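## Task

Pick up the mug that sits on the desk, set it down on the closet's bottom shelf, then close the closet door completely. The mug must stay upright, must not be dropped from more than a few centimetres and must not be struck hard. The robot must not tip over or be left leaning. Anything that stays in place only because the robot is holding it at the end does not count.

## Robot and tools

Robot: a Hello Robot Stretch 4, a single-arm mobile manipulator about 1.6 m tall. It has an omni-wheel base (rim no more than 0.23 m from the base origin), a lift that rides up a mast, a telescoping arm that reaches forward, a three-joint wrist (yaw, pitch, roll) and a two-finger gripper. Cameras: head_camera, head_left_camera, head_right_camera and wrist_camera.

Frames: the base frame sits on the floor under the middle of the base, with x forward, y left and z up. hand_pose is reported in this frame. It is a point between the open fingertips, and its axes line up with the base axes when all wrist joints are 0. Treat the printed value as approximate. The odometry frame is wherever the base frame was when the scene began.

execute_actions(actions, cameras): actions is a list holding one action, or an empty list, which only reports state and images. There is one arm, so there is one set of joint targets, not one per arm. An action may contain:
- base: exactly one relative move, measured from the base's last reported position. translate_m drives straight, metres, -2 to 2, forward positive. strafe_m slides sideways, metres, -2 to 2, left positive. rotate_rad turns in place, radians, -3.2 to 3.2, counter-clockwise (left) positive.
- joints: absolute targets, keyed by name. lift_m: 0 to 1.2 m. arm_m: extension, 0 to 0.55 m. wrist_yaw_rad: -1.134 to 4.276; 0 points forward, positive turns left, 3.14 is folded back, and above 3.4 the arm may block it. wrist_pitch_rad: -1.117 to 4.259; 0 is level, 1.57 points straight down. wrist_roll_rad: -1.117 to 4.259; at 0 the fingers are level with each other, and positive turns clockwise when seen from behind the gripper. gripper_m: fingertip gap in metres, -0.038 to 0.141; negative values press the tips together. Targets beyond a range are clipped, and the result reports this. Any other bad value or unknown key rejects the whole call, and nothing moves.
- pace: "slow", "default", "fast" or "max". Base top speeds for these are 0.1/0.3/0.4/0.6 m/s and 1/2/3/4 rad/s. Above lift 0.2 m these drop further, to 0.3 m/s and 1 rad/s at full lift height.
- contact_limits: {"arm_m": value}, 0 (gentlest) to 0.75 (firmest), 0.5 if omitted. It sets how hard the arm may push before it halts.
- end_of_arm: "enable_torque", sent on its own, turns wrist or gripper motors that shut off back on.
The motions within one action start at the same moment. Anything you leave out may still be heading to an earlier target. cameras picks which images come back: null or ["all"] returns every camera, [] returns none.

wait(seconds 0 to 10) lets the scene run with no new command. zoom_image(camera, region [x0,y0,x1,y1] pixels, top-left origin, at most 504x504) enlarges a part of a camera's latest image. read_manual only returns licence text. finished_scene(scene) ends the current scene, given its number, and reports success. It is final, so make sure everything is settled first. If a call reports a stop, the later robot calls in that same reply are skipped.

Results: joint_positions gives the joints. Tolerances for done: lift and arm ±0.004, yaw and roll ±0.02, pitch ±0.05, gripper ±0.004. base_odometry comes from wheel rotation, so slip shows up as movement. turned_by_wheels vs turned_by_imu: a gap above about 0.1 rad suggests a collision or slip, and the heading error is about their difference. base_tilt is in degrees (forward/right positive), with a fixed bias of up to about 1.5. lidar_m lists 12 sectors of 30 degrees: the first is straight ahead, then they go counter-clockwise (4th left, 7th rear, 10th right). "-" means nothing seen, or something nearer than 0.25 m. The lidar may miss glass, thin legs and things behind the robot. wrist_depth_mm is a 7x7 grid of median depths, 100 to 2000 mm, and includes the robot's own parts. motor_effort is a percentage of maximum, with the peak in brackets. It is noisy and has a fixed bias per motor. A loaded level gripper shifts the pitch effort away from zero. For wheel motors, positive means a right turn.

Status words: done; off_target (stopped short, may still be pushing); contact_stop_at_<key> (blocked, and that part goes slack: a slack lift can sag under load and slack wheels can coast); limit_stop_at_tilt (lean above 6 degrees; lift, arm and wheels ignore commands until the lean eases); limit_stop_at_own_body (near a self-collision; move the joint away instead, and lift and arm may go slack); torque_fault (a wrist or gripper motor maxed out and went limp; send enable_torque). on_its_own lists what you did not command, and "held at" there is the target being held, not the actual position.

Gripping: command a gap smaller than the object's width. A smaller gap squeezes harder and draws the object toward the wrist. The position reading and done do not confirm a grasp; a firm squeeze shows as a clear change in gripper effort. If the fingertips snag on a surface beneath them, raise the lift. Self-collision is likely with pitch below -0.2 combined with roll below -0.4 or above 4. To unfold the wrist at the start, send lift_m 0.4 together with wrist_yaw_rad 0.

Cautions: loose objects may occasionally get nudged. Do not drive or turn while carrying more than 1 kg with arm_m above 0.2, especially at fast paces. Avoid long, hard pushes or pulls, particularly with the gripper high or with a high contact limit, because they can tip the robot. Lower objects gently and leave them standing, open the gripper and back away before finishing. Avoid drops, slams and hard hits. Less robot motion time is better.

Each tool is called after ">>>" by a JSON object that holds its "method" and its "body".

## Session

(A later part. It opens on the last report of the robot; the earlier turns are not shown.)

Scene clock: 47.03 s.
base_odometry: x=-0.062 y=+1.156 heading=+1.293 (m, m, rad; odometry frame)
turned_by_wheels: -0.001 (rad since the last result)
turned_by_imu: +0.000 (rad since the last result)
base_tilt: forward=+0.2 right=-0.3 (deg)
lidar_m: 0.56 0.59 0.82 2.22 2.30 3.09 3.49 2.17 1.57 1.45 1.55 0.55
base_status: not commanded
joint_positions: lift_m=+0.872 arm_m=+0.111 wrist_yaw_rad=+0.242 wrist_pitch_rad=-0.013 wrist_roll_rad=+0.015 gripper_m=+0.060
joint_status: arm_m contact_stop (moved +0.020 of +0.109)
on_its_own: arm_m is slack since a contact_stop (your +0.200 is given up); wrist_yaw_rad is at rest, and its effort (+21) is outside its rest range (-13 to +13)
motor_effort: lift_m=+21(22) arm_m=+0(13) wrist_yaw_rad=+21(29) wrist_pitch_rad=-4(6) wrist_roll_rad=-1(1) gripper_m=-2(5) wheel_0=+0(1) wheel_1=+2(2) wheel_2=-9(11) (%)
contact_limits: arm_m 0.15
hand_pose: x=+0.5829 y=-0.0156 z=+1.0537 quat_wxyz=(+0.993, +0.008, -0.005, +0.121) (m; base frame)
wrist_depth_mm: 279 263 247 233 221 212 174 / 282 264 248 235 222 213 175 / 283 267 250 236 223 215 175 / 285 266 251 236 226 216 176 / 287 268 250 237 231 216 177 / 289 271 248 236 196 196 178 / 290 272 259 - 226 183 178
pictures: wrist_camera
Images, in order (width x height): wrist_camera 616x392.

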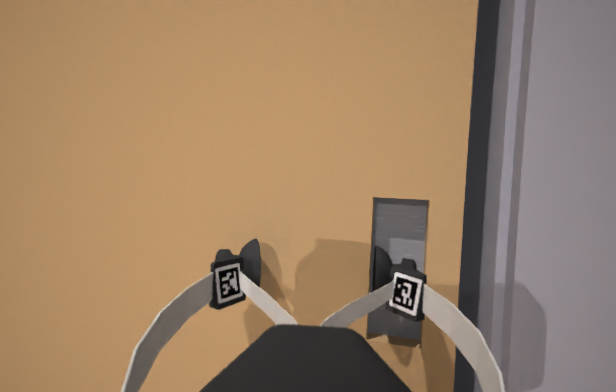

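In the pocket. Slide.

>>> {"method": "execute_actions", "body": {"actions": [{"base":{"strafe_m":0.15},"joints":{"arm_m":0.111,"wrist_yaw_rad":0.25},"pace":"slow"}], "cameras": ["wrist_camera","head_camera"]}}

Scene clock: 49.73 s.
base_odometry: x=-0.206 y=+1.197 heading=+1.292 (m, m, rad; odometry frame)
turned_by_wheels: -0.001 (rad since the last result)
turned_by_imu: -0.007 (rad since the last result)
base_tilt: forward=+0.2 right=-0.4 (deg)
lidar_m: 0.55 0.60 0.80 2.06 2.13 2.88 3.53 2.47 1.74 1.61 1.73 0.59
base_status: done
joint_positions: lift_m=+0.872 arm_m=+0.106 wrist_yaw_rad=+0.234 wrist_pitch_rad=-0.013 wrist_roll_rad=+0.015 gripper_m=+0.060
joint_status: arm_m off_target (ended at +0.106, target +0.111); the others done
on_its_own: wrist_yaw_rad is at rest, and its effort (+46) is outside its rest range (-13 to +13)
motor_effort: lift_m=+21(22) arm_m=+0(1) wrist_yaw_rad=+46(75) wrist_pitch_rad=-5(5) wrist_roll_rad=-1(1) gripper_m=-1(8) wheel_0=-6(17) wheel_1=+6(8) wheel_2=-14(15) (%)
hand_pose: x=+0.5782 y=-0.0182 z=+1.0537 quat_wxyz=(+0.993, +0.008, -0.005, +0.117) (m; base frame)
wrist_depth_mm: 276 259 246 234 222 216 535 / 276 262 246 235 223 217 627 / 278 263 248 236 224 842 640 / 279 265 250 237 228 831 627 / 282 265 252 238 232 500 544 / 285 267 247 236 194 798 615 / 285 270 257 - 228 223 603
pictures: head_camera, wrist_camera
Images, in order (width x height): head_camera 420x560, wrist_camera 616x392.

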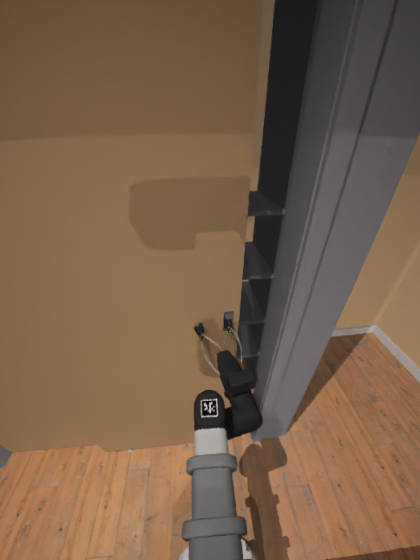

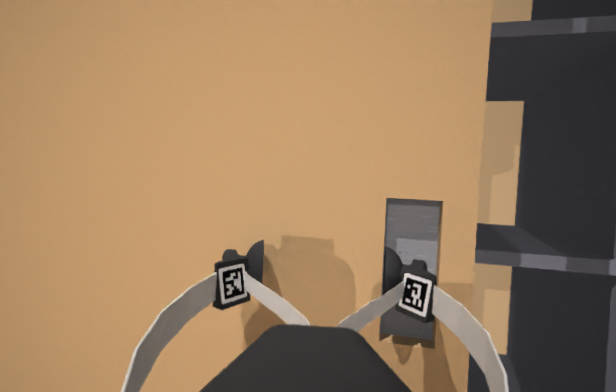

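Opening works.

>>> {"method": "execute_actions", "body": {"actions": [{"base":{"strafe_m":0.45},"joints":{"arm_m":0.115,"wrist_yaw_rad":0.25},"pace":"slow"}], "cameras": ["wrist_camera","head_camera"]}}

Scene clock: 55.40 s.
torque_fault: wrist_pitch_rad switched itself off since the last result.
base_odometry: x=-0.639 y=+1.321 heading=+1.291 (m, m, rad; odometry frame)
turned_by_wheels: -0.001 (rad since the last result)
turned_by_imu: -0.522 (rad since the last result)
base_tilt: forward=-4.2 right=+2.2 (deg)
lidar_m: 0.45 0.42 0.44 0.67 1.82 1.79 1.33 1.23 1.26 1.78 1.88 0.67
base_status: done
joint_positions: lift_m=+0.872 arm_m=+0.113 wrist_yaw_rad=+0.247 wrist_pitch_rad=+0.161 wrist_roll_rad=+0.016 gripper_m=+0.060
joint_status: all done
on_its_own: base_tilt is 5.1 degrees off its reading at the scene's start (forward=+0.3 right=-0.3); wrist_pitch_rad is off since a torque_fault, until you send "end_of_arm": "enable_torque" (its first target -0.014 is given up)
motor_effort: lift_m=+19(25) arm_m=+11(17) wrist_yaw_rad=+8(47) wrist_pitch_rad=+0(100) wrist_roll_rad=-1(21) gripper_m=-3(7) wheel_0=-3(7) wheel_1=+7(11) wheel_2=-10(12) (%)
hand_pose: x=+0.5814 y=-0.0150 z=+1.0041 quat_wxyz=(+0.989, -0.002, +0.081, +0.122) (m; base frame)
wrist_depth_mm: 194 205 216 231 247 508 303 / 197 208 220 236 252 384 304 / 200 212 225 240 257 384 304 / 204 216 230 245 270 384 304 / 208 220 229 251 274 384 307 / 211 219 235 251 200 373 309 / 215 229 239 - 287 359 307
pictures: head_camera, wrist_camera
Images, in order (width x height): head_camera 420x560, wrist_camera 616x392.

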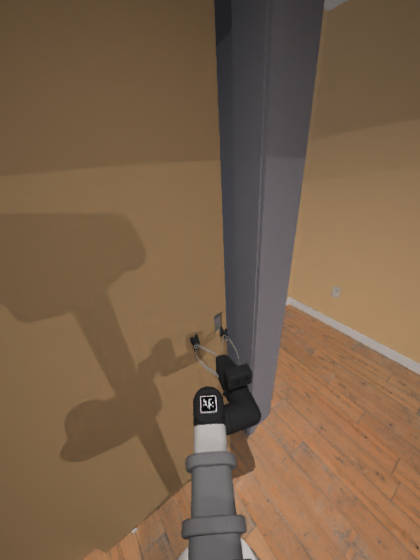

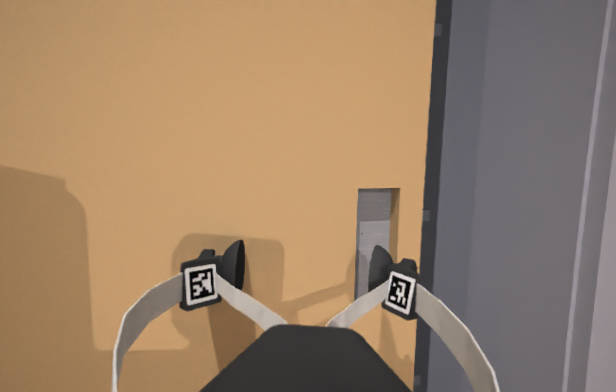

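>>> {"method": "execute_actions", "body": {"actions": [{"base":{"translate_m":-0.15},"joints":{"arm_m":0.0},"pace":"slow"}], "cameras": []}}

>>> {"method": "execute_actions", "body": {"actions": [{"end_of_arm":"enable_torque"}], "cameras": []}}

>>> {"method": "execute_actions", "body": {"actions": [{"base":{"rotate_rad":0.53},"joints":{"wrist_pitch_rad":0,"wrist_yaw_rad":0}}]}}

Scene clock: 69.37 s.
base_odometry: x=-0.680 y=+1.177 heading=+1.291 (m, m, rad; odometry frame)
turned_by_wheels: +0.000 (rad since the last result)
turned_by_imu: -0.057 (rad since the last result)
base_tilt: forward=+0.4 right=-0.3 (deg)
lidar_m: 0.55 0.50 0.54 0.78 1.74 1.81 2.31 2.74 2.74 2.10 1.95 0.79
base_status: done
joint_positions: lift_m=+0.872 arm_m=+0.001 wrist_yaw_rad=+0.250 wrist_pitch_rad=+1.282 wrist_roll_rad=+0.016 gripper_m=+0.060
joint_status: all done
on_its_own: wrist_pitch_rad is off since a torque_fault, until you send "end_of_arm": "enable_torque" (its first target -0.014 is given up)
motor_effort: lift_m=+19(19) arm_m=-6(8) wrist_yaw_rad=+0(12) wrist_pitch_rad=-1(0) wrist_roll_rad=-2(4) gripper_m=-4(4) wheel_0=-3(12) wheel_1=-2(9) wheel_2=+3(11) (%)
hand_pose: x=+0.2731 y=-0.0644 z=+0.7737 quat_wxyz=(+0.796, -0.068, +0.594, +0.095) (m; base frame)
wrist_depth_mm: 421 459 504 564 741 707 1138 / 500 554 627 715 917 1042 1098 / 621 699 820 991 1060 1078 1060 / 866 960 1042 1042 1025 1008 1008 / 1008 1008 991 991 991 991 976 / 976 976 750 842 199 960 960 / 946 931 741 - 931 904 917
pictures: none
No camera images: the call's "cameras" was empty. Leave "cameras" out to get every camera's image.

Scene clock: 69.67 s.
base_odometry: x=-0.680 y=+1.177 heading=+1.291 (m, m, rad; odometry frame)
turned_by_wheels: +0.000 (rad since the last result)
turned_by_imu: +0.000 (rad since the last result)
base_tilt: forward=+0.2 right=-0.3 (deg)
lidar_m: 0.57 0.51 0.52 0.76 1.74 1.80 2.34 2.70 2.77 2.12 1.95 0.81
base_status: not commanded
joint_positions: lift_m=+0.872 arm_m=+0.001 wrist_yaw_rad=+0.250 wrist_pitch_rad=+1.283 wrist_roll_rad=+0.016 gripper_m=+0.060
joint_status: not commanded
end_of_arm: enable_torque: each motor that was off is on again
on_its_own: wrist_pitch_rad is held at +1.282, not at its first target -0.014, since a torque_fault
motor_effort: lift_m=+18(19) arm_m=-6(6) wrist_yaw_rad=+0(1) wrist_pitch_rad=+0(0) wrist_roll_rad=-3(2) gripper_m=-3(4) wheel_0=-3(3) wheel_1=-3(3) wheel_2=+3(4) (%)
hand_pose: x=+0.2731 y=-0.0644 z=+0.7737 quat_wxyz=(+0.796, -0.068, +0.594, +0.095) (m; base frame)
wrist_depth_mm: 424 459 504 569 741 715 1138 / 504 554 627 723 917 1060 1078 / 621 707 820 991 1060 1060 1060 / 866 960 1042 1042 1025 1025 1008 / 1008 1008 1008 991 991 991 976 / 976 976 741 842 199 946 946 / 946 931 741 - 931 904 904
pictures: none
No camera images: the call's "cameras" was empty. Leave "cameras" out to get every camera's image.

Scene clock: 71.00 s.
base_odometry: x=-0.680 y=+1.177 heading=+1.821 (m, m, rad; odometry frame)
turned_by_wheels: +0.530 (rad since the last result)
turned_by_imu: +0.537 (rad since the last result)
base_tilt: forward=+0.3 right=-0.2 (deg)
lidar_m: 0.51 0.53 0.77 1.74 1.81 2.32 3.55 2.79 2.08 1.94 0.81 0.56
base_status: done
joint_positions: lift_m=+0.872 arm_m=+0.001 wrist_yaw_rad=+0.000 wrist_pitch_rad=+0.003 wrist_roll_rad=+0.016 gripper_m=+0.060
joint_status: all done
motor_effort: lift_m=+18(19) arm_m=-6(6) wrist_yaw_rad=-2(5) wrist_pitch_rad=-8(14) wrist_roll_rad=-2(2) gripper_m=-5(3) wheel_0=-1(7) wheel_1=+0(8) wheel_2=-1(11) (%)
hand_pose: x=+0.4605 y=-0.0873 z=+1.0494 quat_wxyz=(+1.000, +0.008, +0.001, +0.000) (m; base frame)
wrist_depth_mm: 296 298 300 306 310 314 317 / 297 301 304 307 312 317 320 / 298 303 307 312 317 319 324 / 300 306 309 315 319 322 327 / 304 309 312 317 320 325 330 / 307 310 314 319 200 330 334 / 310 312 317 - 327 332 338
pictures: head_camera, head_left_camera, head_right_camera, wrist_camera
Images, in order (width x height): head_camera 420x560, head_left_camera 420x672, head_right_camera 420x672, wrist_camera 616x392.

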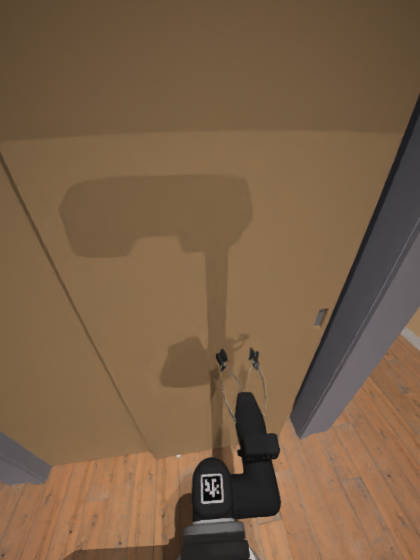

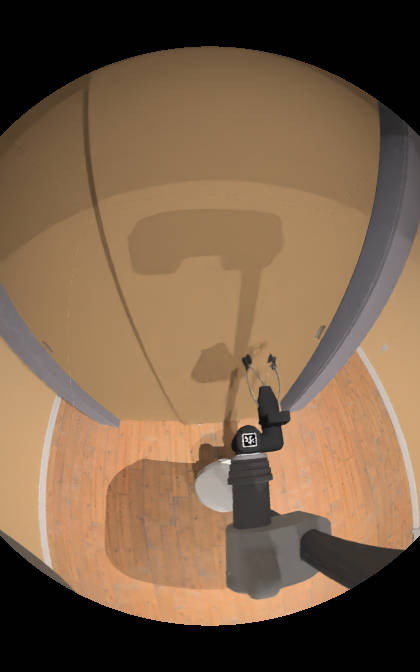

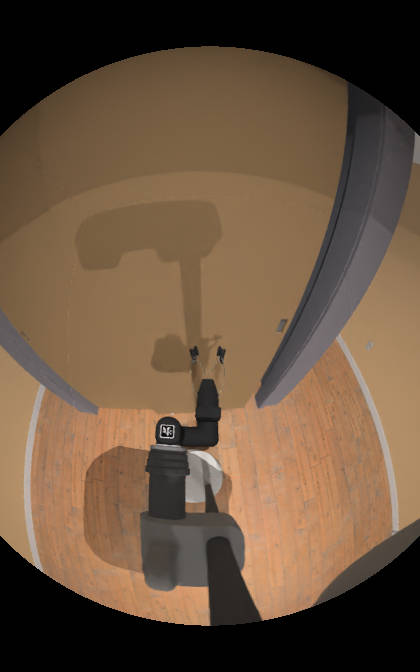

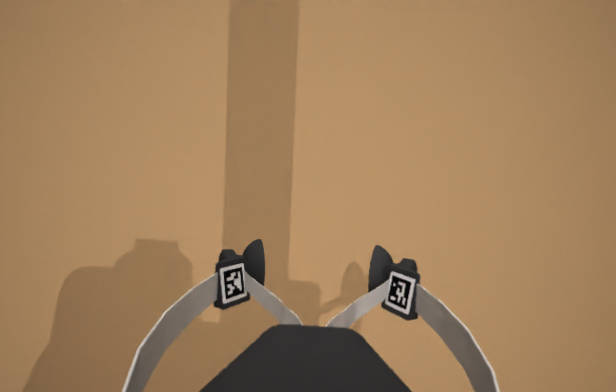

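>>> {"method": "execute_actions", "body": {"actions": [{"base":{"rotate_rad":0.06}}], "cameras": []}}

>>> {"method": "execute_actions", "body": {"actions": [{"base":{"strafe_m":-0.4},"joints":{"wrist_yaw_rad":0.25}}], "cameras": ["wrist_camera"]}}

Scene clock: 71.80 s.
base_odometry: x=-0.680 y=+1.177 heading=+1.881 (m, m, rad; odometry frame)
turned_by_wheels: +0.059 (rad since the last result)
turned_by_imu: +0.061 (rad since the last result)
base_tilt: forward=+0.3 right=-0.5 (deg)
lidar_m: 0.51 0.53 0.82 1.76 1.82 2.41 3.57 2.85 2.02 1.93 0.78 0.56
base_status: done
joint_positions: lift_m=+0.872 arm_m=+0.001 wrist_yaw_rad=+0.000 wrist_pitch_rad=+0.003 wrist_roll_rad=+0.016 gripper_m=+0.060
joint_status: not commanded
motor_effort: lift_m=+19(18) arm_m=-6(6) wrist_yaw_rad=+0(2) wrist_pitch_rad=-8(9) wrist_roll_rad=-2(2) gripper_m=-4(4) wheel_0=-3(6) wheel_1=-3(7) wheel_2=-1(8) (%)
hand_pose: x=+0.4604 y=-0.0874 z=+1.0494 quat_wxyz=(+1.000, +0.008, +0.001, +0.000) (m; base frame)
wrist_depth_mm: 298 298 298 298 298 297 297 / 301 300 300 300 300 301 300 / 304 304 303 304 303 303 303 / 306 306 306 306 306 306 306 / 310 309 307 310 307 309 309 / 310 310 310 309 200 310 310 / 314 314 314 - 312 315 315
pictures: none
No camera images: the call's "cameras" was empty. Leave "cameras" out to get every camera's image.

Scene clock: 74.47 s.
base_odometry: x=-0.299 y=+1.299 heading=+1.881 (m, m, rad; odometry frame)
turned_by_wheels: +0.000 (rad since the last result)
turned_by_imu: -0.001 (rad since the last result)
base_tilt: forward=+0.4 right=-0.3 (deg)
lidar_m: 0.51 0.55 0.75 2.15 2.23 2.95 3.54 2.30 1.64 1.55 1.64 0.56
base_status: done
joint_positions: lift_m=+0.872 arm_m=+0.001 wrist_yaw_rad=+0.250 wrist_pitch_rad=+0.003 wrist_roll_rad=+0.016 gripper_m=+0.060
joint_status: all done
motor_effort: lift_m=+19(19) arm_m=-6(6) wrist_yaw_rad=+1(6) wrist_pitch_rad=-8(9) wrist_roll_rad=-2(2) gripper_m=-2(5) wheel_0=+1(10) wheel_1=-2(10) wheel_2=+0(1) (%)
hand_pose: x=+0.4731 y=-0.0134 z=+1.0495 quat_wxyz=(+0.992, +0.008, +0.002, +0.125) (m; base frame)
wrist_depth_mm: 364 338 317 300 286 854 327 / 366 342 319 300 291 750 319 / 368 345 324 304 291 931 310 / 373 347 325 307 307 878 303 / 377 351 327 312 309 683 297 / 377 353 320 304 200 831 293 / 382 355 336 - 778 715 289
pictures: wrist_camera
Images, in order (width x height): wrist_camera 616x392.

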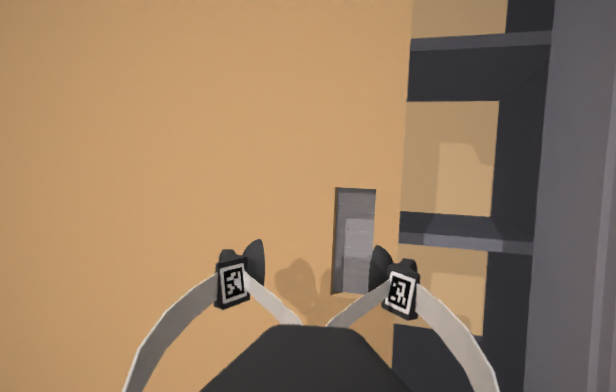

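>>> {"method": "execute_actions", "body": {"actions": [{"base":{"strafe_m":-0.02},"joints":{"gripper_m":0.09}}], "cameras": []}}

>>> {"method": "execute_actions", "body": {"actions": [{"joints":{"arm_m":0.13},"contact_limits":{"arm_m":0.15},"pace":"slow"}], "cameras": ["wrist_camera"]}}

>>> {"method": "execute_actions", "body": {"actions": [{"base":{"strafe_m":0.1},"pace":"slow"}], "cameras": ["wrist_camera"]}}

Scene clock: 75.67 s.
base_odometry: x=-0.280 y=+1.305 heading=+1.880 (m, m, rad; odometry frame)
turned_by_wheels: +0.000 (rad since the last result)
turned_by_imu: +0.000 (rad since the last result)
base_tilt: forward=+0.2 right=-0.4 (deg)
lidar_m: 0.51 0.57 0.78 2.14 2.25 3.04 3.56 2.26 1.59 1.50 1.61 0.53
base_status: done
joint_positions: lift_m=+0.872 arm_m=+0.001 wrist_yaw_rad=+0.250 wrist_pitch_rad=+0.003 wrist_roll_rad=+0.016 gripper_m=+0.090
joint_status: all done
motor_effort: lift_m=+19(19) arm_m=-6(6) wrist_yaw_rad=-1(1) wrist_pitch_rad=-8(7) wrist_roll_rad=-2(2) gripper_m=-3(4) wheel_0=-1(9) wheel_1=+0(9) wheel_2=+0(0) (%)
hand_pose: x=+0.4731 y=-0.0134 z=+1.0495 quat_wxyz=(+0.992, +0.008, +0.002, +0.125) (m; base frame)
wrist_depth_mm: 364 340 319 300 569 798 274 / 368 343 322 303 691 741 266 / 370 345 324 306 976 931 260 / 375 351 325 310 976 866 255 / 375 353 322 315 298 661 249 / 382 355 327 306 213 353 250 / 384 357 338 - 809 343 252
pictures: none
No camera images: the call's "cameras" was empty. Leave "cameras" out to get every camera's image.

Scene clock: 77.43 s.
base_odometry: x=-0.280 y=+1.305 heading=+1.880 (m, m, rad; odometry frame)
turned_by_wheels: +0.000 (rad since the last result)
turned_by_imu: +0.000 (rad since the last result)
base_tilt: forward=+0.4 right=-0.2 (deg)
lidar_m: 0.53 0.55 0.77 2.18 2.25 3.03 3.56 2.26 1.63 1.52 1.59 0.55
base_status: not commanded
joint_positions: lift_m=+0.872 arm_m=+0.080 wrist_yaw_rad=+0.249 wrist_pitch_rad=+0.002 wrist_roll_rad=+0.016 gripper_m=+0.090
joint_status: arm_m contact_stop (moved +0.079 of +0.129)
on_its_own: arm_m is slack since a contact_stop (your +0.130 is given up)
motor_effort: lift_m=+18(19) arm_m=+0(14) wrist_yaw_rad=+4(7) wrist_pitch_rad=-7(8) wrist_roll_rad=-2(2) gripper_m=-4(3) wheel_0=+0(1) wheel_1=+1(1) wheel_2=-7(7) (%)
contact_limits: arm_m 0.15
hand_pose: x=+0.5518 y=-0.0138 z=+1.0496 quat_wxyz=(+0.992, +0.008, +0.002, +0.124) (m; base frame)
wrist_depth_mm: 270 252 236 223 530 525 265 / 272 255 239 224 699 723 258 / 277 257 241 227 904 866 252 / 278 259 242 232 891 854 247 / 281 262 239 240 517 609 242 / 283 263 241 228 213 668 238 / 285 264 252 - 798 640 236
pictures: wrist_camera
Images, in order (width x height): wrist_camera 616x392.

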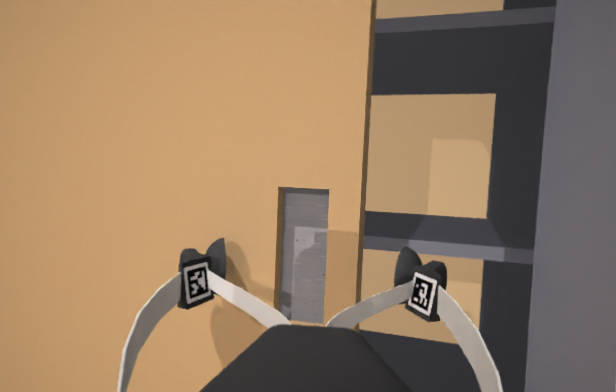

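not run: a stop came earlier in this reply.

>>> {"method": "execute_actions", "body": {"actions": [{"joints":{"arm_m":0.06,"wrist_yaw_rad":0.5}}], "cameras": ["wrist_camera","head_camera"]}}

Scene clock: 78.37 s.
base_odometry: x=-0.280 y=+1.305 heading=+1.880 (m, m, rad; odometry frame)
turned_by_wheels: +0.000 (rad since the last result)
turned_by_imu: -0.003 (rad since the last result)
base_tilt: forward=+0.0 right=-0.3 (deg)
lidar_m: 0.53 0.55 0.74 2.17 2.26 3.02 3.56 2.27 1.59 1.53 1.62 0.55
base_status: not commanded
joint_positions: lift_m=+0.872 arm_m=+0.061 wrist_yaw_rad=+0.500 wrist_pitch_rad=+0.003 wrist_roll_rad=+0.016 gripper_m=+0.090
joint_status: all done
motor_effort: lift_m=+19(19) arm_m=-6(11) wrist_yaw_rad=+1(90) wrist_pitch_rad=-9(9) wrist_roll_rad=-2(2) gripper_m=-2(14) wheel_0=-1(19) wheel_1=-4(8) wheel_2=-3(7) (%)
hand_pose: x=+0.5271 y=+0.0615 z=+1.0494 quat_wxyz=(+0.969, +0.007, +0.003, +0.247) (m; base frame)
wrist_depth_mm: 397 330 283 248 549 521 480 / 402 334 285 249 768 759 741 / 402 338 289 250 917 854 768 / 407 342 289 256 917 842 778 / 413 343 273 267 549 549 564 / 415 345 281 250 213 831 788 / 415 345 303 - 798 750 768
pictures: head_camera, wrist_camera
Images, in order (width x height): head_camera 420x560, wrist_camera 616x392.

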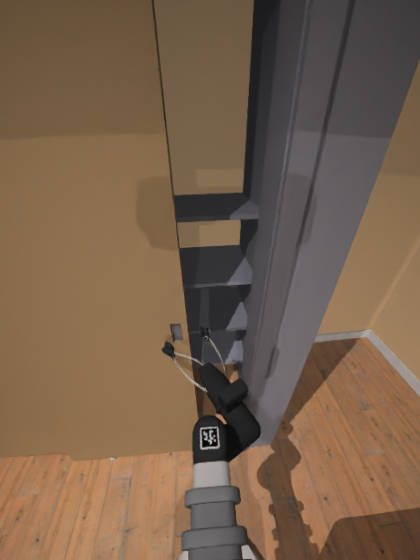

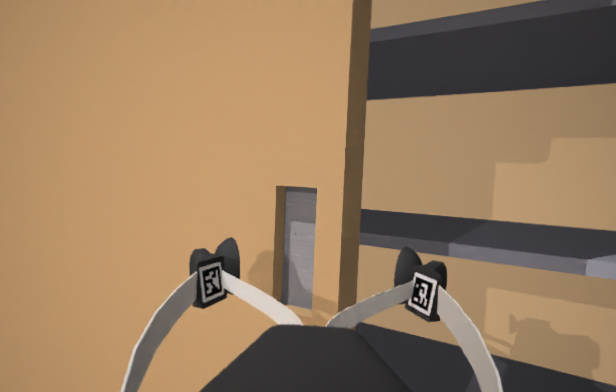

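>>> {"method": "execute_actions", "body": {"actions": [{"joints":{"arm_m":0.0,"gripper_m":-0.01,"wrist_yaw_rad":0.1}}], "cameras": []}}

>>> {"method": "execute_actions", "body": {"actions": [{"joints":{"arm_m":0.16},"contact_limits":{"arm_m":0.15},"pace":"slow"}], "cameras": ["wrist_camera","head_camera"]}}

>>> {"method": "execute_actions", "body": {"actions": [{"base":{"strafe_m":0.2},"pace":"slow"}], "cameras": ["wrist_camera","head_camera"]}}

Scene clock: 80.23 s.
base_odometry: x=-0.280 y=+1.305 heading=+1.880 (m, m, rad; odometry frame)
turned_by_wheels: +0.000 (rad since the last result)
turned_by_imu: +0.001 (rad since the last result)
base_tilt: forward=+0.3 right=-0.3 (deg)
lidar_m: 0.53 0.55 0.74 2.16 2.25 3.00 3.56 2.29 1.61 1.53 1.63 0.53
base_status: not commanded
joint_positions: lift_m=+0.872 arm_m=+0.001 wrist_yaw_rad=+0.100 wrist_pitch_rad=+0.003 wrist_roll_rad=+0.016 gripper_m=-0.010
joint_status: all done
motor_effort: lift_m=+19(19) arm_m=-6(6) wrist_yaw_rad=-1(8) wrist_pitch_rad=-7(8) wrist_roll_rad=-2(2) gripper_m=-9(9) wheel_0=-1(1) wheel_1=-4(3) wheel_2=-2(2) (%)
hand_pose: x=+0.4678 y=-0.0581 z=+1.0495 quat_wxyz=(+0.999, +0.008, +0.002, +0.050) (m; base frame)
wrist_depth_mm: 322 317 621 1008 991 274 256 / 329 320 683 809 788 271 259 / 329 322 1042 1025 1008 266 260 / 334 327 683 1025 1008 266 273 / 336 330 640 627 854 270 276 / 338 329 182 190 182 272 278 / 342 332 340 - 715 271 282
pictures: none
No camera images: the call's "cameras" was empty. Leave "cameras" out to get every camera's image.

Scene clock: 83.13 s.
base_odometry: x=-0.280 y=+1.305 heading=+1.880 (m, m, rad; odometry frame)
turned_by_wheels: +0.000 (rad since the last result)
turned_by_imu: +0.001 (rad since the last result)
base_tilt: forward=+0.3 right=-0.2 (deg)
lidar_m: 0.54 0.54 0.77 2.14 2.25 3.03 3.53 2.26 1.61 1.54 1.62 0.54
base_status: not commanded
joint_positions: lift_m=+0.872 arm_m=+0.159 wrist_yaw_rad=+0.100 wrist_pitch_rad=+0.003 wrist_roll_rad=+0.016 gripper_m=-0.010
joint_status: all done
motor_effort: lift_m=+19(18) arm_m=+6(6) wrist_yaw_rad=-1(1) wrist_pitch_rad=-8(8) wrist_roll_rad=-2(2) gripper_m=-9(10) wheel_0=-1(1) wheel_1=-4(4) wheel_2=-2(2) (%)
contact_limits: arm_m 0.15
hand_pose: x=+0.6256 y=-0.0582 z=+1.0495 quat_wxyz=(+0.999, +0.008, +0.002, +0.050) (m; base frame)
wrist_depth_mm: 161 535 525 504 496 436 166 / 161 904 854 820 778 504 168 / 163 904 878 878 854 492 166 / 164 904 891 878 854 234 163 / 166 931 891 466 512 229 161 / 167 946 182 189 182 224 159 / 170 699 741 - 768 179 158
pictures: head_camera, wrist_camera
Images, in order (width x height): head_camera 420x560, wrist_camera 616x392.

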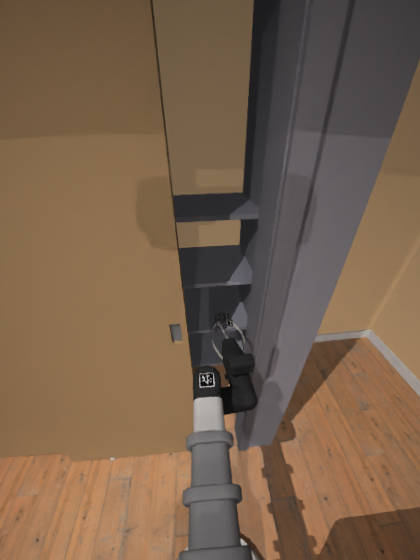

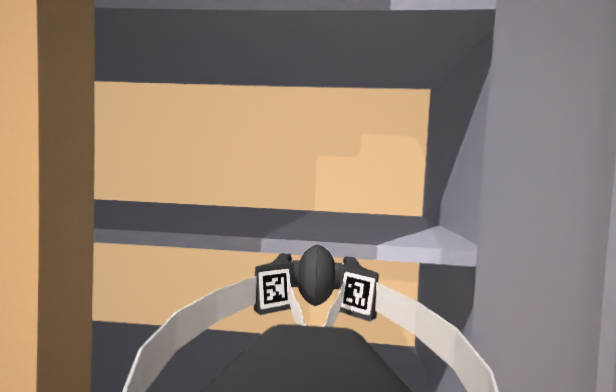

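Scene clock: 86.27 s.
base_odometry: x=-0.471 y=+1.244 heading=+1.880 (m, m, rad; odometry frame)
turned_by_wheels: +0.000 (rad since the last result)
turned_by_imu: +0.000 (rad since the last result)
base_tilt: forward=+0.4 right=-0.4 (deg)
lidar_m: 0.51 0.56 0.75 1.97 2.01 2.75 3.57 2.57 1.80 1.73 0.77 0.62
base_status: done
joint_positions: lift_m=+0.872 arm_m=+0.159 wrist_yaw_rad=+0.098 wrist_pitch_rad=+0.003 wrist_roll_rad=+0.016 gripper_m=-0.010
joint_status: not commanded
motor_effort: lift_m=+19(18) arm_m=+6(6) wrist_yaw_rad=+5(44) wrist_pitch_rad=-8(7) wrist_roll_rad=-2(2) gripper_m=-10(13) wheel_0=-2(15) wheel_1=+2(6) wheel_2=-2(2) (%)
hand_pose: x=+0.6255 y=-0.0586 z=+1.0495 quat_wxyz=(+0.999, +0.008, +0.002, +0.049) (m; base frame)
wrist_depth_mm: 153 149 148 508 492 484 477 / 154 151 151 820 788 759 627 / 156 152 154 866 854 820 647 / 157 156 157 866 854 831 634 / 158 167 161 459 508 535 517 / 160 169 159 190 182 854 627 / 161 163 155 - 768 732 603
pictures: head_camera, wrist_camera
Images, in order (width x height): head_camera 420x560, wrist_camera 616x392.

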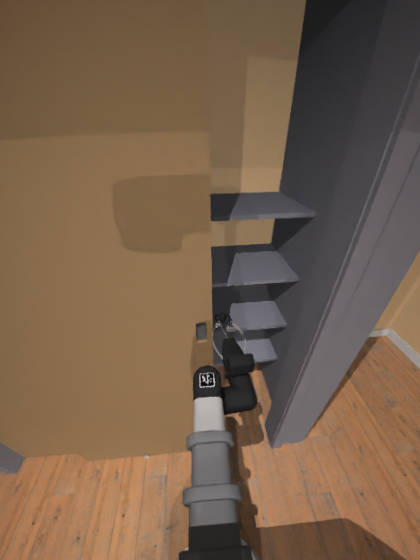

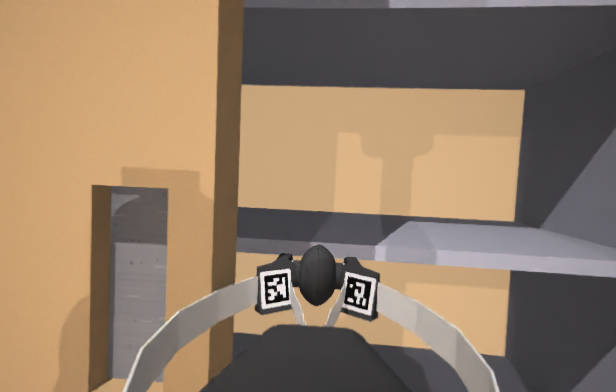

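>>> {"method": "execute_actions", "body": {"actions": [{"base":{"strafe_m":0.25},"pace":"slow"}], "cameras": ["head_camera","head_right_camera"]}}

Scene clock: 89.97 s.
base_odometry: x=-0.709 y=+1.168 heading=+1.879 (m, m, rad; odometry frame)
turned_by_wheels: -0.001 (rad since the last result)
turned_by_imu: -0.001 (rad since the last result)
base_tilt: forward=+0.4 right=-0.2 (deg)
lidar_m: 0.52 0.54 0.75 1.71 1.80 2.41 3.55 2.89 2.11 1.96 0.81 0.85
base_status: done
joint_positions: lift_m=+0.872 arm_m=+0.159 wrist_yaw_rad=+0.094 wrist_pitch_rad=+0.003 wrist_roll_rad=+0.016 gripper_m=-0.010
joint_status: not commanded
on_its_own: wrist_yaw_rad is at rest, and its effort (+16) is outside its rest range (-13 to +13)
motor_effort: lift_m=+18(19) arm_m=+6(6) wrist_yaw_rad=+16(34) wrist_pitch_rad=-8(7) wrist_roll_rad=-2(2) gripper_m=-12(14) wheel_0=-8(15) wheel_1=+2(5) wheel_2=-3(1) (%)
hand_pose: x=+0.6253 y=-0.0599 z=+1.0495 quat_wxyz=(+0.999, +0.008, +0.002, +0.047) (m; base frame)
wrist_depth_mm: 144 141 147 508 496 484 480 / 146 142 149 809 788 768 741 / 147 144 153 866 842 831 798 / 148 156 156 866 842 831 820 / 150 159 160 459 500 530 521 / 151 161 155 190 183 842 831 / 153 162 148 - 778 715 820
pictures: head_camera, head_right_camera
Images, in order (width x height): head_camera 420x560, head_right_camera 420x672.

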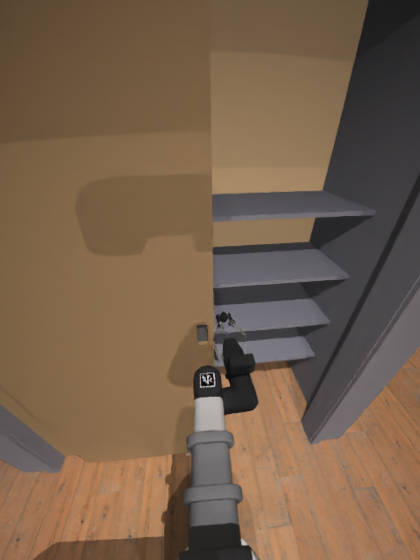

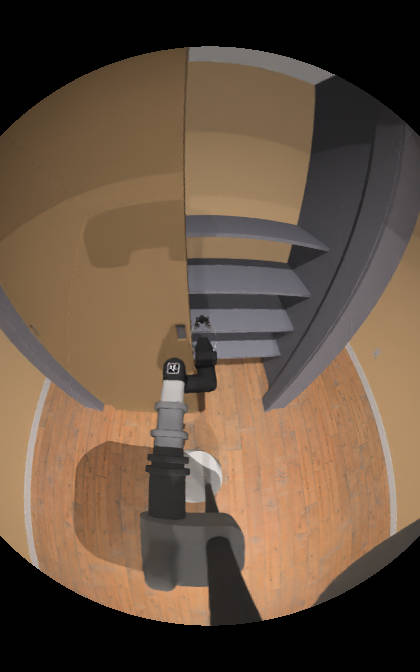

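>>> {"method": "execute_actions", "body": {"actions": [{"base":{"translate_m":-0.5},"joints":{"arm_m":0.0,"wrist_yaw_rad":0,"gripper_m":0.12},"pace":"fast"}], "cameras": []}}

>>> {"method": "execute_actions", "body": {"actions": [{"base":{"rotate_rad":3.14},"joints":{"lift_m":0.7},"pace":"fast"}], "cameras": []}}

>>> {"method": "execute_actions", "body": {"actions": [{"base":{"strafe_m":1.1},"pace":"fast"}], "cameras": []}}

>>> {"method": "execute_actions", "body": {"actions": [{"base":{"translate_m":1.3},"pace":"fast"}], "cameras": ["head_camera","wrist_camera"]}}

Scene clock: 92.93 s.
base_odometry: x=-0.557 y=+0.692 heading=+1.879 (m, m, rad; odometry frame)
turned_by_wheels: +0.000 (rad since the last result)
turned_by_imu: +0.002 (rad since the last result)
base_tilt: forward=+0.2 right=-0.3 (deg)
lidar_m: 0.97 1.08 1.37 1.69 1.78 2.36 3.04 2.30 2.14 1.99 2.05 1.18
base_status: done
joint_positions: lift_m=+0.872 arm_m=+0.001 wrist_yaw_rad=+0.000 wrist_pitch_rad=+0.003 wrist_roll_rad=+0.016 gripper_m=+0.120
joint_status: all done
motor_effort: lift_m=+19(19) arm_m=-6(6) wrist_yaw_rad=+0(12) wrist_pitch_rad=-7(7) wrist_roll_rad=-2(1) gripper_m=-1(14) wheel_0=-1(7) wheel_1=+0(8) wheel_2=-2(11) (%)
hand_pose: x=+0.4604 y=-0.0874 z=+1.0495 quat_wxyz=(+1.000, +0.008, +0.001, +0.000) (m; base frame)
wrist_depth_mm: 778 778 778 1464 1499 1397 798 / 788 788 788 1499 1499 1397 788 / 798 788 798 1537 1537 1281 788 / 798 809 809 1537 1537 1255 788 / 820 809 809 1537 1576 1229 798 / 820 820 820 820 1336 1098 809 / 820 831 820 - 1430 1205 809
pictures: none
No camera images: the call's "cameras" was empty. Leave "cameras" out to get every camera's image.

Scene clock: 95.80 s.
base_odometry: x=-0.557 y=+0.692 heading=-1.265 (m, m, rad; odometry frame)
turned_by_wheels: +3.139 (rad since the last result)
turned_by_imu: +3.179 (rad since the last result)
base_tilt: forward=+0.3 right=-0.3 (deg)
lidar_m: 2.21 2.28 2.15 2.00 2.09 1.20 1.01 1.07 1.42 1.70 1.76 2.37
base_status: done
joint_positions: lift_m=+0.700 arm_m=+0.001 wrist_yaw_rad=+0.000 wrist_pitch_rad=+0.003 wrist_roll_rad=+0.016 gripper_m=+0.120
joint_status: all done
motor_effort: lift_m=+17(20) arm_m=-6(6) wrist_yaw_rad=-1(0) wrist_pitch_rad=-7(7) wrist_roll_rad=-1(1) gripper_m=+0(1) wheel_0=-2(7) wheel_1=-1(10) wheel_2=-4(8) (%)
hand_pose: x=+0.4604 y=-0.0874 z=+0.8776 quat_wxyz=(+1.000, +0.008, +0.001, +0.000) (m; base frame)
wrist_depth_mm: - - - - - - - / - - - - - - - / - - - - - - - / - - - - - - - / - - - - - - - / - - - - - - - / 1708 1708 1863 - 1921 1808 1983
pictures: none
No camera images: the call's "cameras" was empty. Leave "cameras" out to get every camera's image.

Scene clock: 99.77 s.
base_odometry: x=+0.492 y=+1.023 heading=-1.265 (m, m, rad; odometry frame)
turned_by_wheels: +0.000 (rad since the last result)
turned_by_imu: +0.004 (rad since the last result)
base_tilt: forward=+0.4 right=-0.4 (deg)
lidar_m: 2.17 1.38 0.94 0.88 0.93 1.33 1.06 1.04 1.48 2.78 2.92 2.25
base_status: done
joint_positions: lift_m=+0.700 arm_m=+0.001 wrist_yaw_rad=+0.000 wrist_pitch_rad=+0.003 wrist_roll_rad=+0.016 gripper_m=+0.120
joint_status: not commanded
motor_effort: lift_m=+18(17) arm_m=-6(6) wrist_yaw_rad=+0(1) wrist_pitch_rad=-7(7) wrist_roll_rad=-2(2) gripper_m=-2(2) wheel_0=+2(12) wheel_1=-1(14) wheel_2=+0(4) (%)
hand_pose: x=+0.4604 y=-0.0874 z=+0.8776 quat_wxyz=(+1.000, +0.008, +0.001, +0.000) (m; base frame)
wrist_depth_mm: 1397 - - - - - - / 1397 - - - - - - / 1430 - - - - - - / 1464 - - - - - - / 1430 - - - - - - / 1464 - - - - - - / 1499 1661 1863 - 1921 1808 1921
pictures: none
No camera images: the call's "cameras" was empty. Leave "cameras" out to get every camera's image.

Scene clock: 104.37 s.
base_odometry: x=+0.884 y=-0.216 heading=-1.264 (m, m, rad; odometry frame)
turned_by_wheels: +0.000 (rad since the last result)
turned_by_imu: +0.000 (rad since the last result)
base_tilt: forward=+0.1 right=-0.5 (deg)
lidar_m: 0.88 0.93 0.97 0.93 0.96 1.35 2.35 2.57 2.89 2.76 2.45 0.93
base_status: done
joint_positions: lift_m=+0.700 arm_m=+0.001 wrist_yaw_rad=+0.000 wrist_pitch_rad=+0.003 wrist_roll_rad=+0.016 gripper_m=+0.120
joint_status: not commanded
motor_effort: lift_m=+18(18) arm_m=-6(6) wrist_yaw_rad=-1(0) wrist_pitch_rad=-8(7) wrist_roll_rad=-2(1) gripper_m=-2(1) wheel_0=+2(8) wheel_1=+3(8) wheel_2=+0(14) (%)
hand_pose: x=+0.4604 y=-0.0874 z=+0.8776 quat_wxyz=(+1.000, +0.008, +0.001, +0.000) (m; base frame)
wrist_depth_mm: 1430 1430 1430 1430 1430 1430 1430 / 1430 1464 1464 1464 1430 1464 1430 / 1430 1430 1464 1499 1430 1464 1464 / 1464 1430 1464 1430 1464 1464 1464 / 878 917 842 991 1042 1098 1464 / 1464 1042 1499 676 723 683 788 / 1499 1098 1499 - 1537 1499 1499
pictures: head_camera, wrist_camera
Images, in order (width x height): head_camera 420x560, wrist_camera 616x392.

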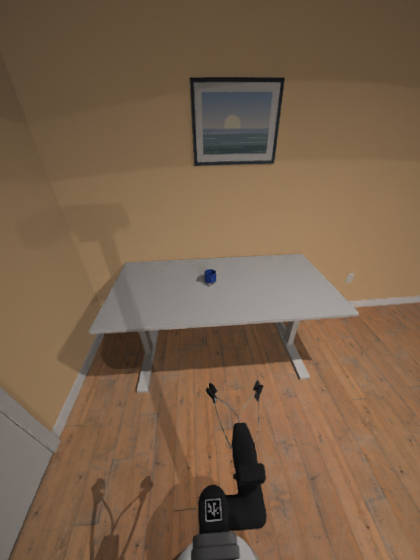

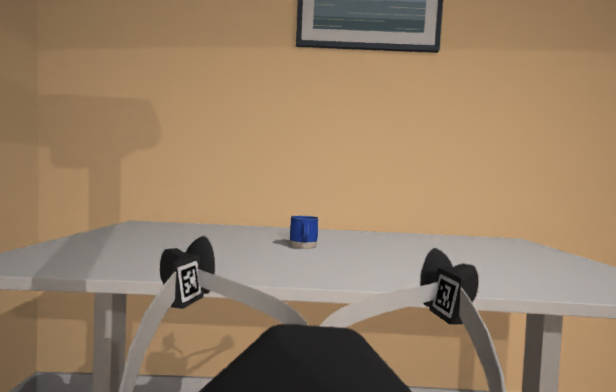

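>>> {"method": "execute_actions", "body": {"actions": [{"base":{"translate_m":0.5},"joints":{"lift_m":0.62,"gripper_m":0.14},"pace":"fast"}], "cameras": ["wrist_camera"]}}

Scene clock: 107.07 s.
base_odometry: x=+1.035 y=-0.693 heading=-1.264 (m, m, rad; odometry frame)
turned_by_wheels: +0.000 (rad since the last result)
turned_by_imu: +0.000 (rad since the last result)
base_tilt: forward=+0.1 right=-0.3 (deg)
lidar_m: 0.39 0.41 0.56 0.91 0.98 1.38 2.84 3.04 2.91 2.76 0.55 0.41
base_status: done
joint_positions: lift_m=+0.620 arm_m=+0.001 wrist_yaw_rad=+0.000 wrist_pitch_rad=+0.003 wrist_roll_rad=+0.016 gripper_m=+0.140
joint_status: all done
motor_effort: lift_m=+18(16) arm_m=-6(6) wrist_yaw_rad=-1(1) wrist_pitch_rad=-7(7) wrist_roll_rad=-2(1) gripper_m=+0(2) wheel_0=+1(8) wheel_1=+0(10) wheel_2=-1(11) (%)
hand_pose: x=+0.4604 y=-0.0874 z=+0.7976 quat_wxyz=(+1.000, +0.008, +0.001, +0.000) (m; base frame)
wrist_depth_mm: 946 946 946 946 946 946 931 / 946 946 946 960 946 946 931 / 946 960 960 960 960 960 946 / 960 960 960 960 960 960 960 / 544 554 585 539 654 691 741 / 334 315 320 165 338 219 397 / 242 245 263 - 267 254 273
pictures: wrist_camera
Images, in order (width x height): wrist_camera 616x392.

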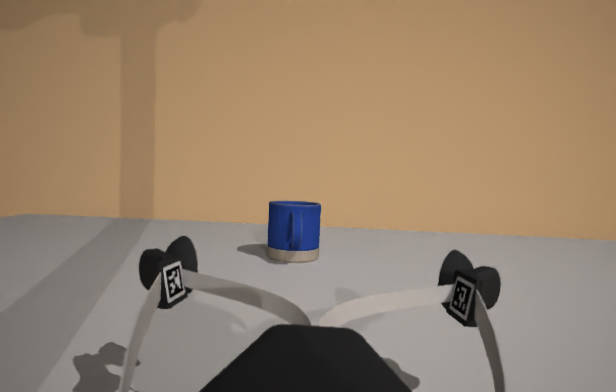

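>>> {"method": "execute_actions", "body": {"actions": [{"base":{"strafe_m":0.035},"joints":{"lift_m":0.595,"arm_m":0.25}}], "cameras": ["wrist_camera"]}}

Scene clock: 109.00 s.
base_odometry: x=+1.069 y=-0.682 heading=-1.264 (m, m, rad; odometry frame)
turned_by_wheels: +0.000 (rad since the last result)
turned_by_imu: +0.001 (rad since the last result)
base_tilt: forward=+0.3 right=-0.3 (deg)
lidar_m: 0.40 0.40 0.55 0.87 0.95 1.32 2.81 3.04 2.92 2.80 0.56 0.43
base_status: done
joint_positions: lift_m=+0.595 arm_m=+0.249 wrist_yaw_rad=+0.000 wrist_pitch_rad=+0.002 wrist_roll_rad=+0.016 gripper_m=+0.140
joint_status: all done
motor_effort: lift_m=+17(18) arm_m=+6(9) wrist_yaw_rad=+0(1) wrist_pitch_rad=-8(6) wrist_roll_rad=-2(2) gripper_m=-1(1) wheel_0=+0(9) wheel_1=+1(10) wheel_2=+0(0) (%)
hand_pose: x=+0.7083 y=-0.0874 z=+0.7727 quat_wxyz=(+1.000, +0.008, +0.001, +0.000) (m; base frame)
wrist_depth_mm: 699 699 699 699 691 699 699 / 707 707 707 699 707 699 699 / 707 715 707 715 707 699 707 / 715 715 707 353 707 715 707 / 433 442 466 285 508 549 585 / 267 252 256 166 268 219 319 / 193 196 210 - 215 204 218
pictures: wrist_camera
Images, in order (width x height): wrist_camera 616x392.

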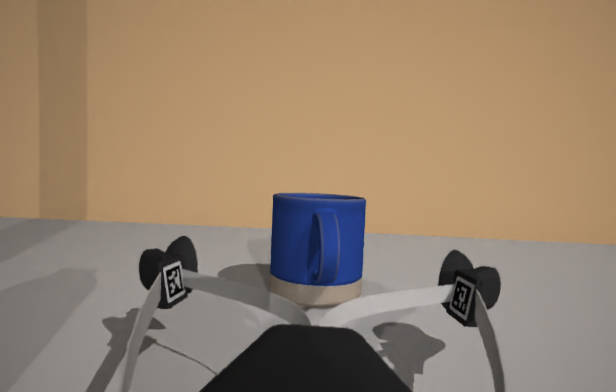

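>>> {"method": "execute_actions", "body": {"actions": [{"joints":{"arm_m":0.4},"pace":"slow"}], "cameras": ["wrist_camera"]}}

>>> {"method": "execute_actions", "body": {"actions": [{"joints":{"gripper_m":0.03},"pace":"slow"}], "cameras": ["wrist_camera"]}}

Scene clock: 111.87 s.
base_odometry: x=+1.069 y=-0.682 heading=-1.264 (m, m, rad; odometry frame)
turned_by_wheels: +0.000 (rad since the last result)
turned_by_imu: +0.001 (rad since the last result)
base_tilt: forward=+0.1 right=-0.2 (deg)
lidar_m: 0.38 0.40 0.58 0.86 0.94 1.31 2.84 3.04 2.93 2.81 0.59 0.40
base_status: not commanded
joint_positions: lift_m=+0.595 arm_m=+0.399 wrist_yaw_rad=-0.001 wrist_pitch_rad=+0.002 wrist_roll_rad=+0.016 gripper_m=+0.140
joint_status: all done
motor_effort: lift_m=+17(17) arm_m=+6(7) wrist_yaw_rad=+1(3) wrist_pitch_rad=-6(7) wrist_roll_rad=-2(2) gripper_m=-2(2) wheel_0=+0(0) wheel_1=+1(1) wheel_2=+0(0) (%)
hand_pose: x=+0.8582 y=-0.0876 z=+0.7727 quat_wxyz=(+1.000, +0.008, +0.001, +0.000) (m; base frame)
wrist_depth_mm: 554 549 549 549 549 549 544 / 559 559 554 559 559 554 554 / 559 564 559 559 559 559 559 / 564 564 564 564 559 564 564 / 433 442 366 174 452 569 564 / 267 252 199 145 194 211 317 / 193 195 198 - 208 202 217
pictures: wrist_camera
Images, in order (width x height): wrist_camera 616x392.

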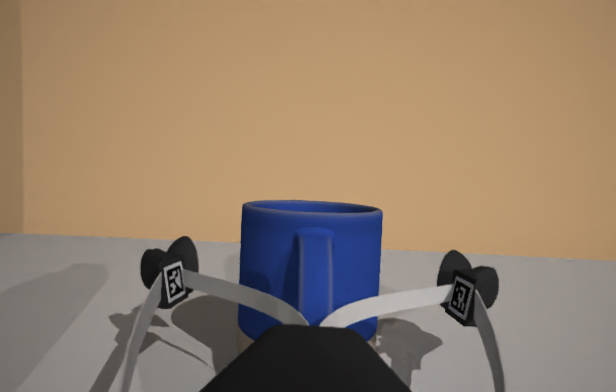

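Scene clock: 116.60 s.
base_odometry: x=+1.069 y=-0.682 heading=-1.264 (m, m, rad; odometry frame)
turned_by_wheels: +0.000 (rad since the last result)
turned_by_imu: +0.001 (rad since the last result)
base_tilt: forward=+0.3 right=-0.5 (deg)
lidar_m: 0.37 0.39 0.56 0.87 0.96 1.29 2.83 3.05 2.95 2.80 0.57 0.42
base_status: not commanded
joint_positions: lift_m=+0.595 arm_m=+0.399 wrist_yaw_rad=+0.001 wrist_pitch_rad=+0.002 wrist_roll_rad=+0.016 gripper_m=+0.030
joint_status: all done
motor_effort: lift_m=+17(17) arm_m=+6(6) wrist_yaw_rad=-2(5) wrist_pitch_rad=-7(7) wrist_roll_rad=-2(2) gripper_m=-18(17) wheel_0=+0(0) wheel_1=+1(0) wheel_2=+0(0) (%)
hand_pose: x=+0.8584 y=-0.0872 z=+0.7727 quat_wxyz=(+1.000, +0.008, +0.001, +0.000) (m; base frame)
wrist_depth_mm: 549 549 549 549 544 554 549 / 554 559 559 554 554 554 554 / 559 564 559 564 559 554 559 / 569 569 564 564 564 564 559 / 430 445 208 157 193 564 564 / 265 236 186 129 178 255 315 / 193 195 198 - 206 198 216
pictures: wrist_camera
Images, in order (width x height): wrist_camera 616x392.

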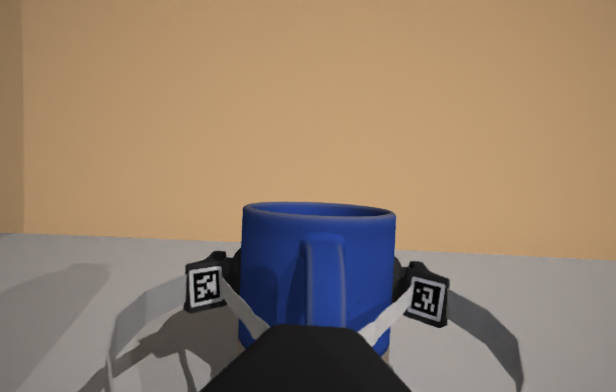

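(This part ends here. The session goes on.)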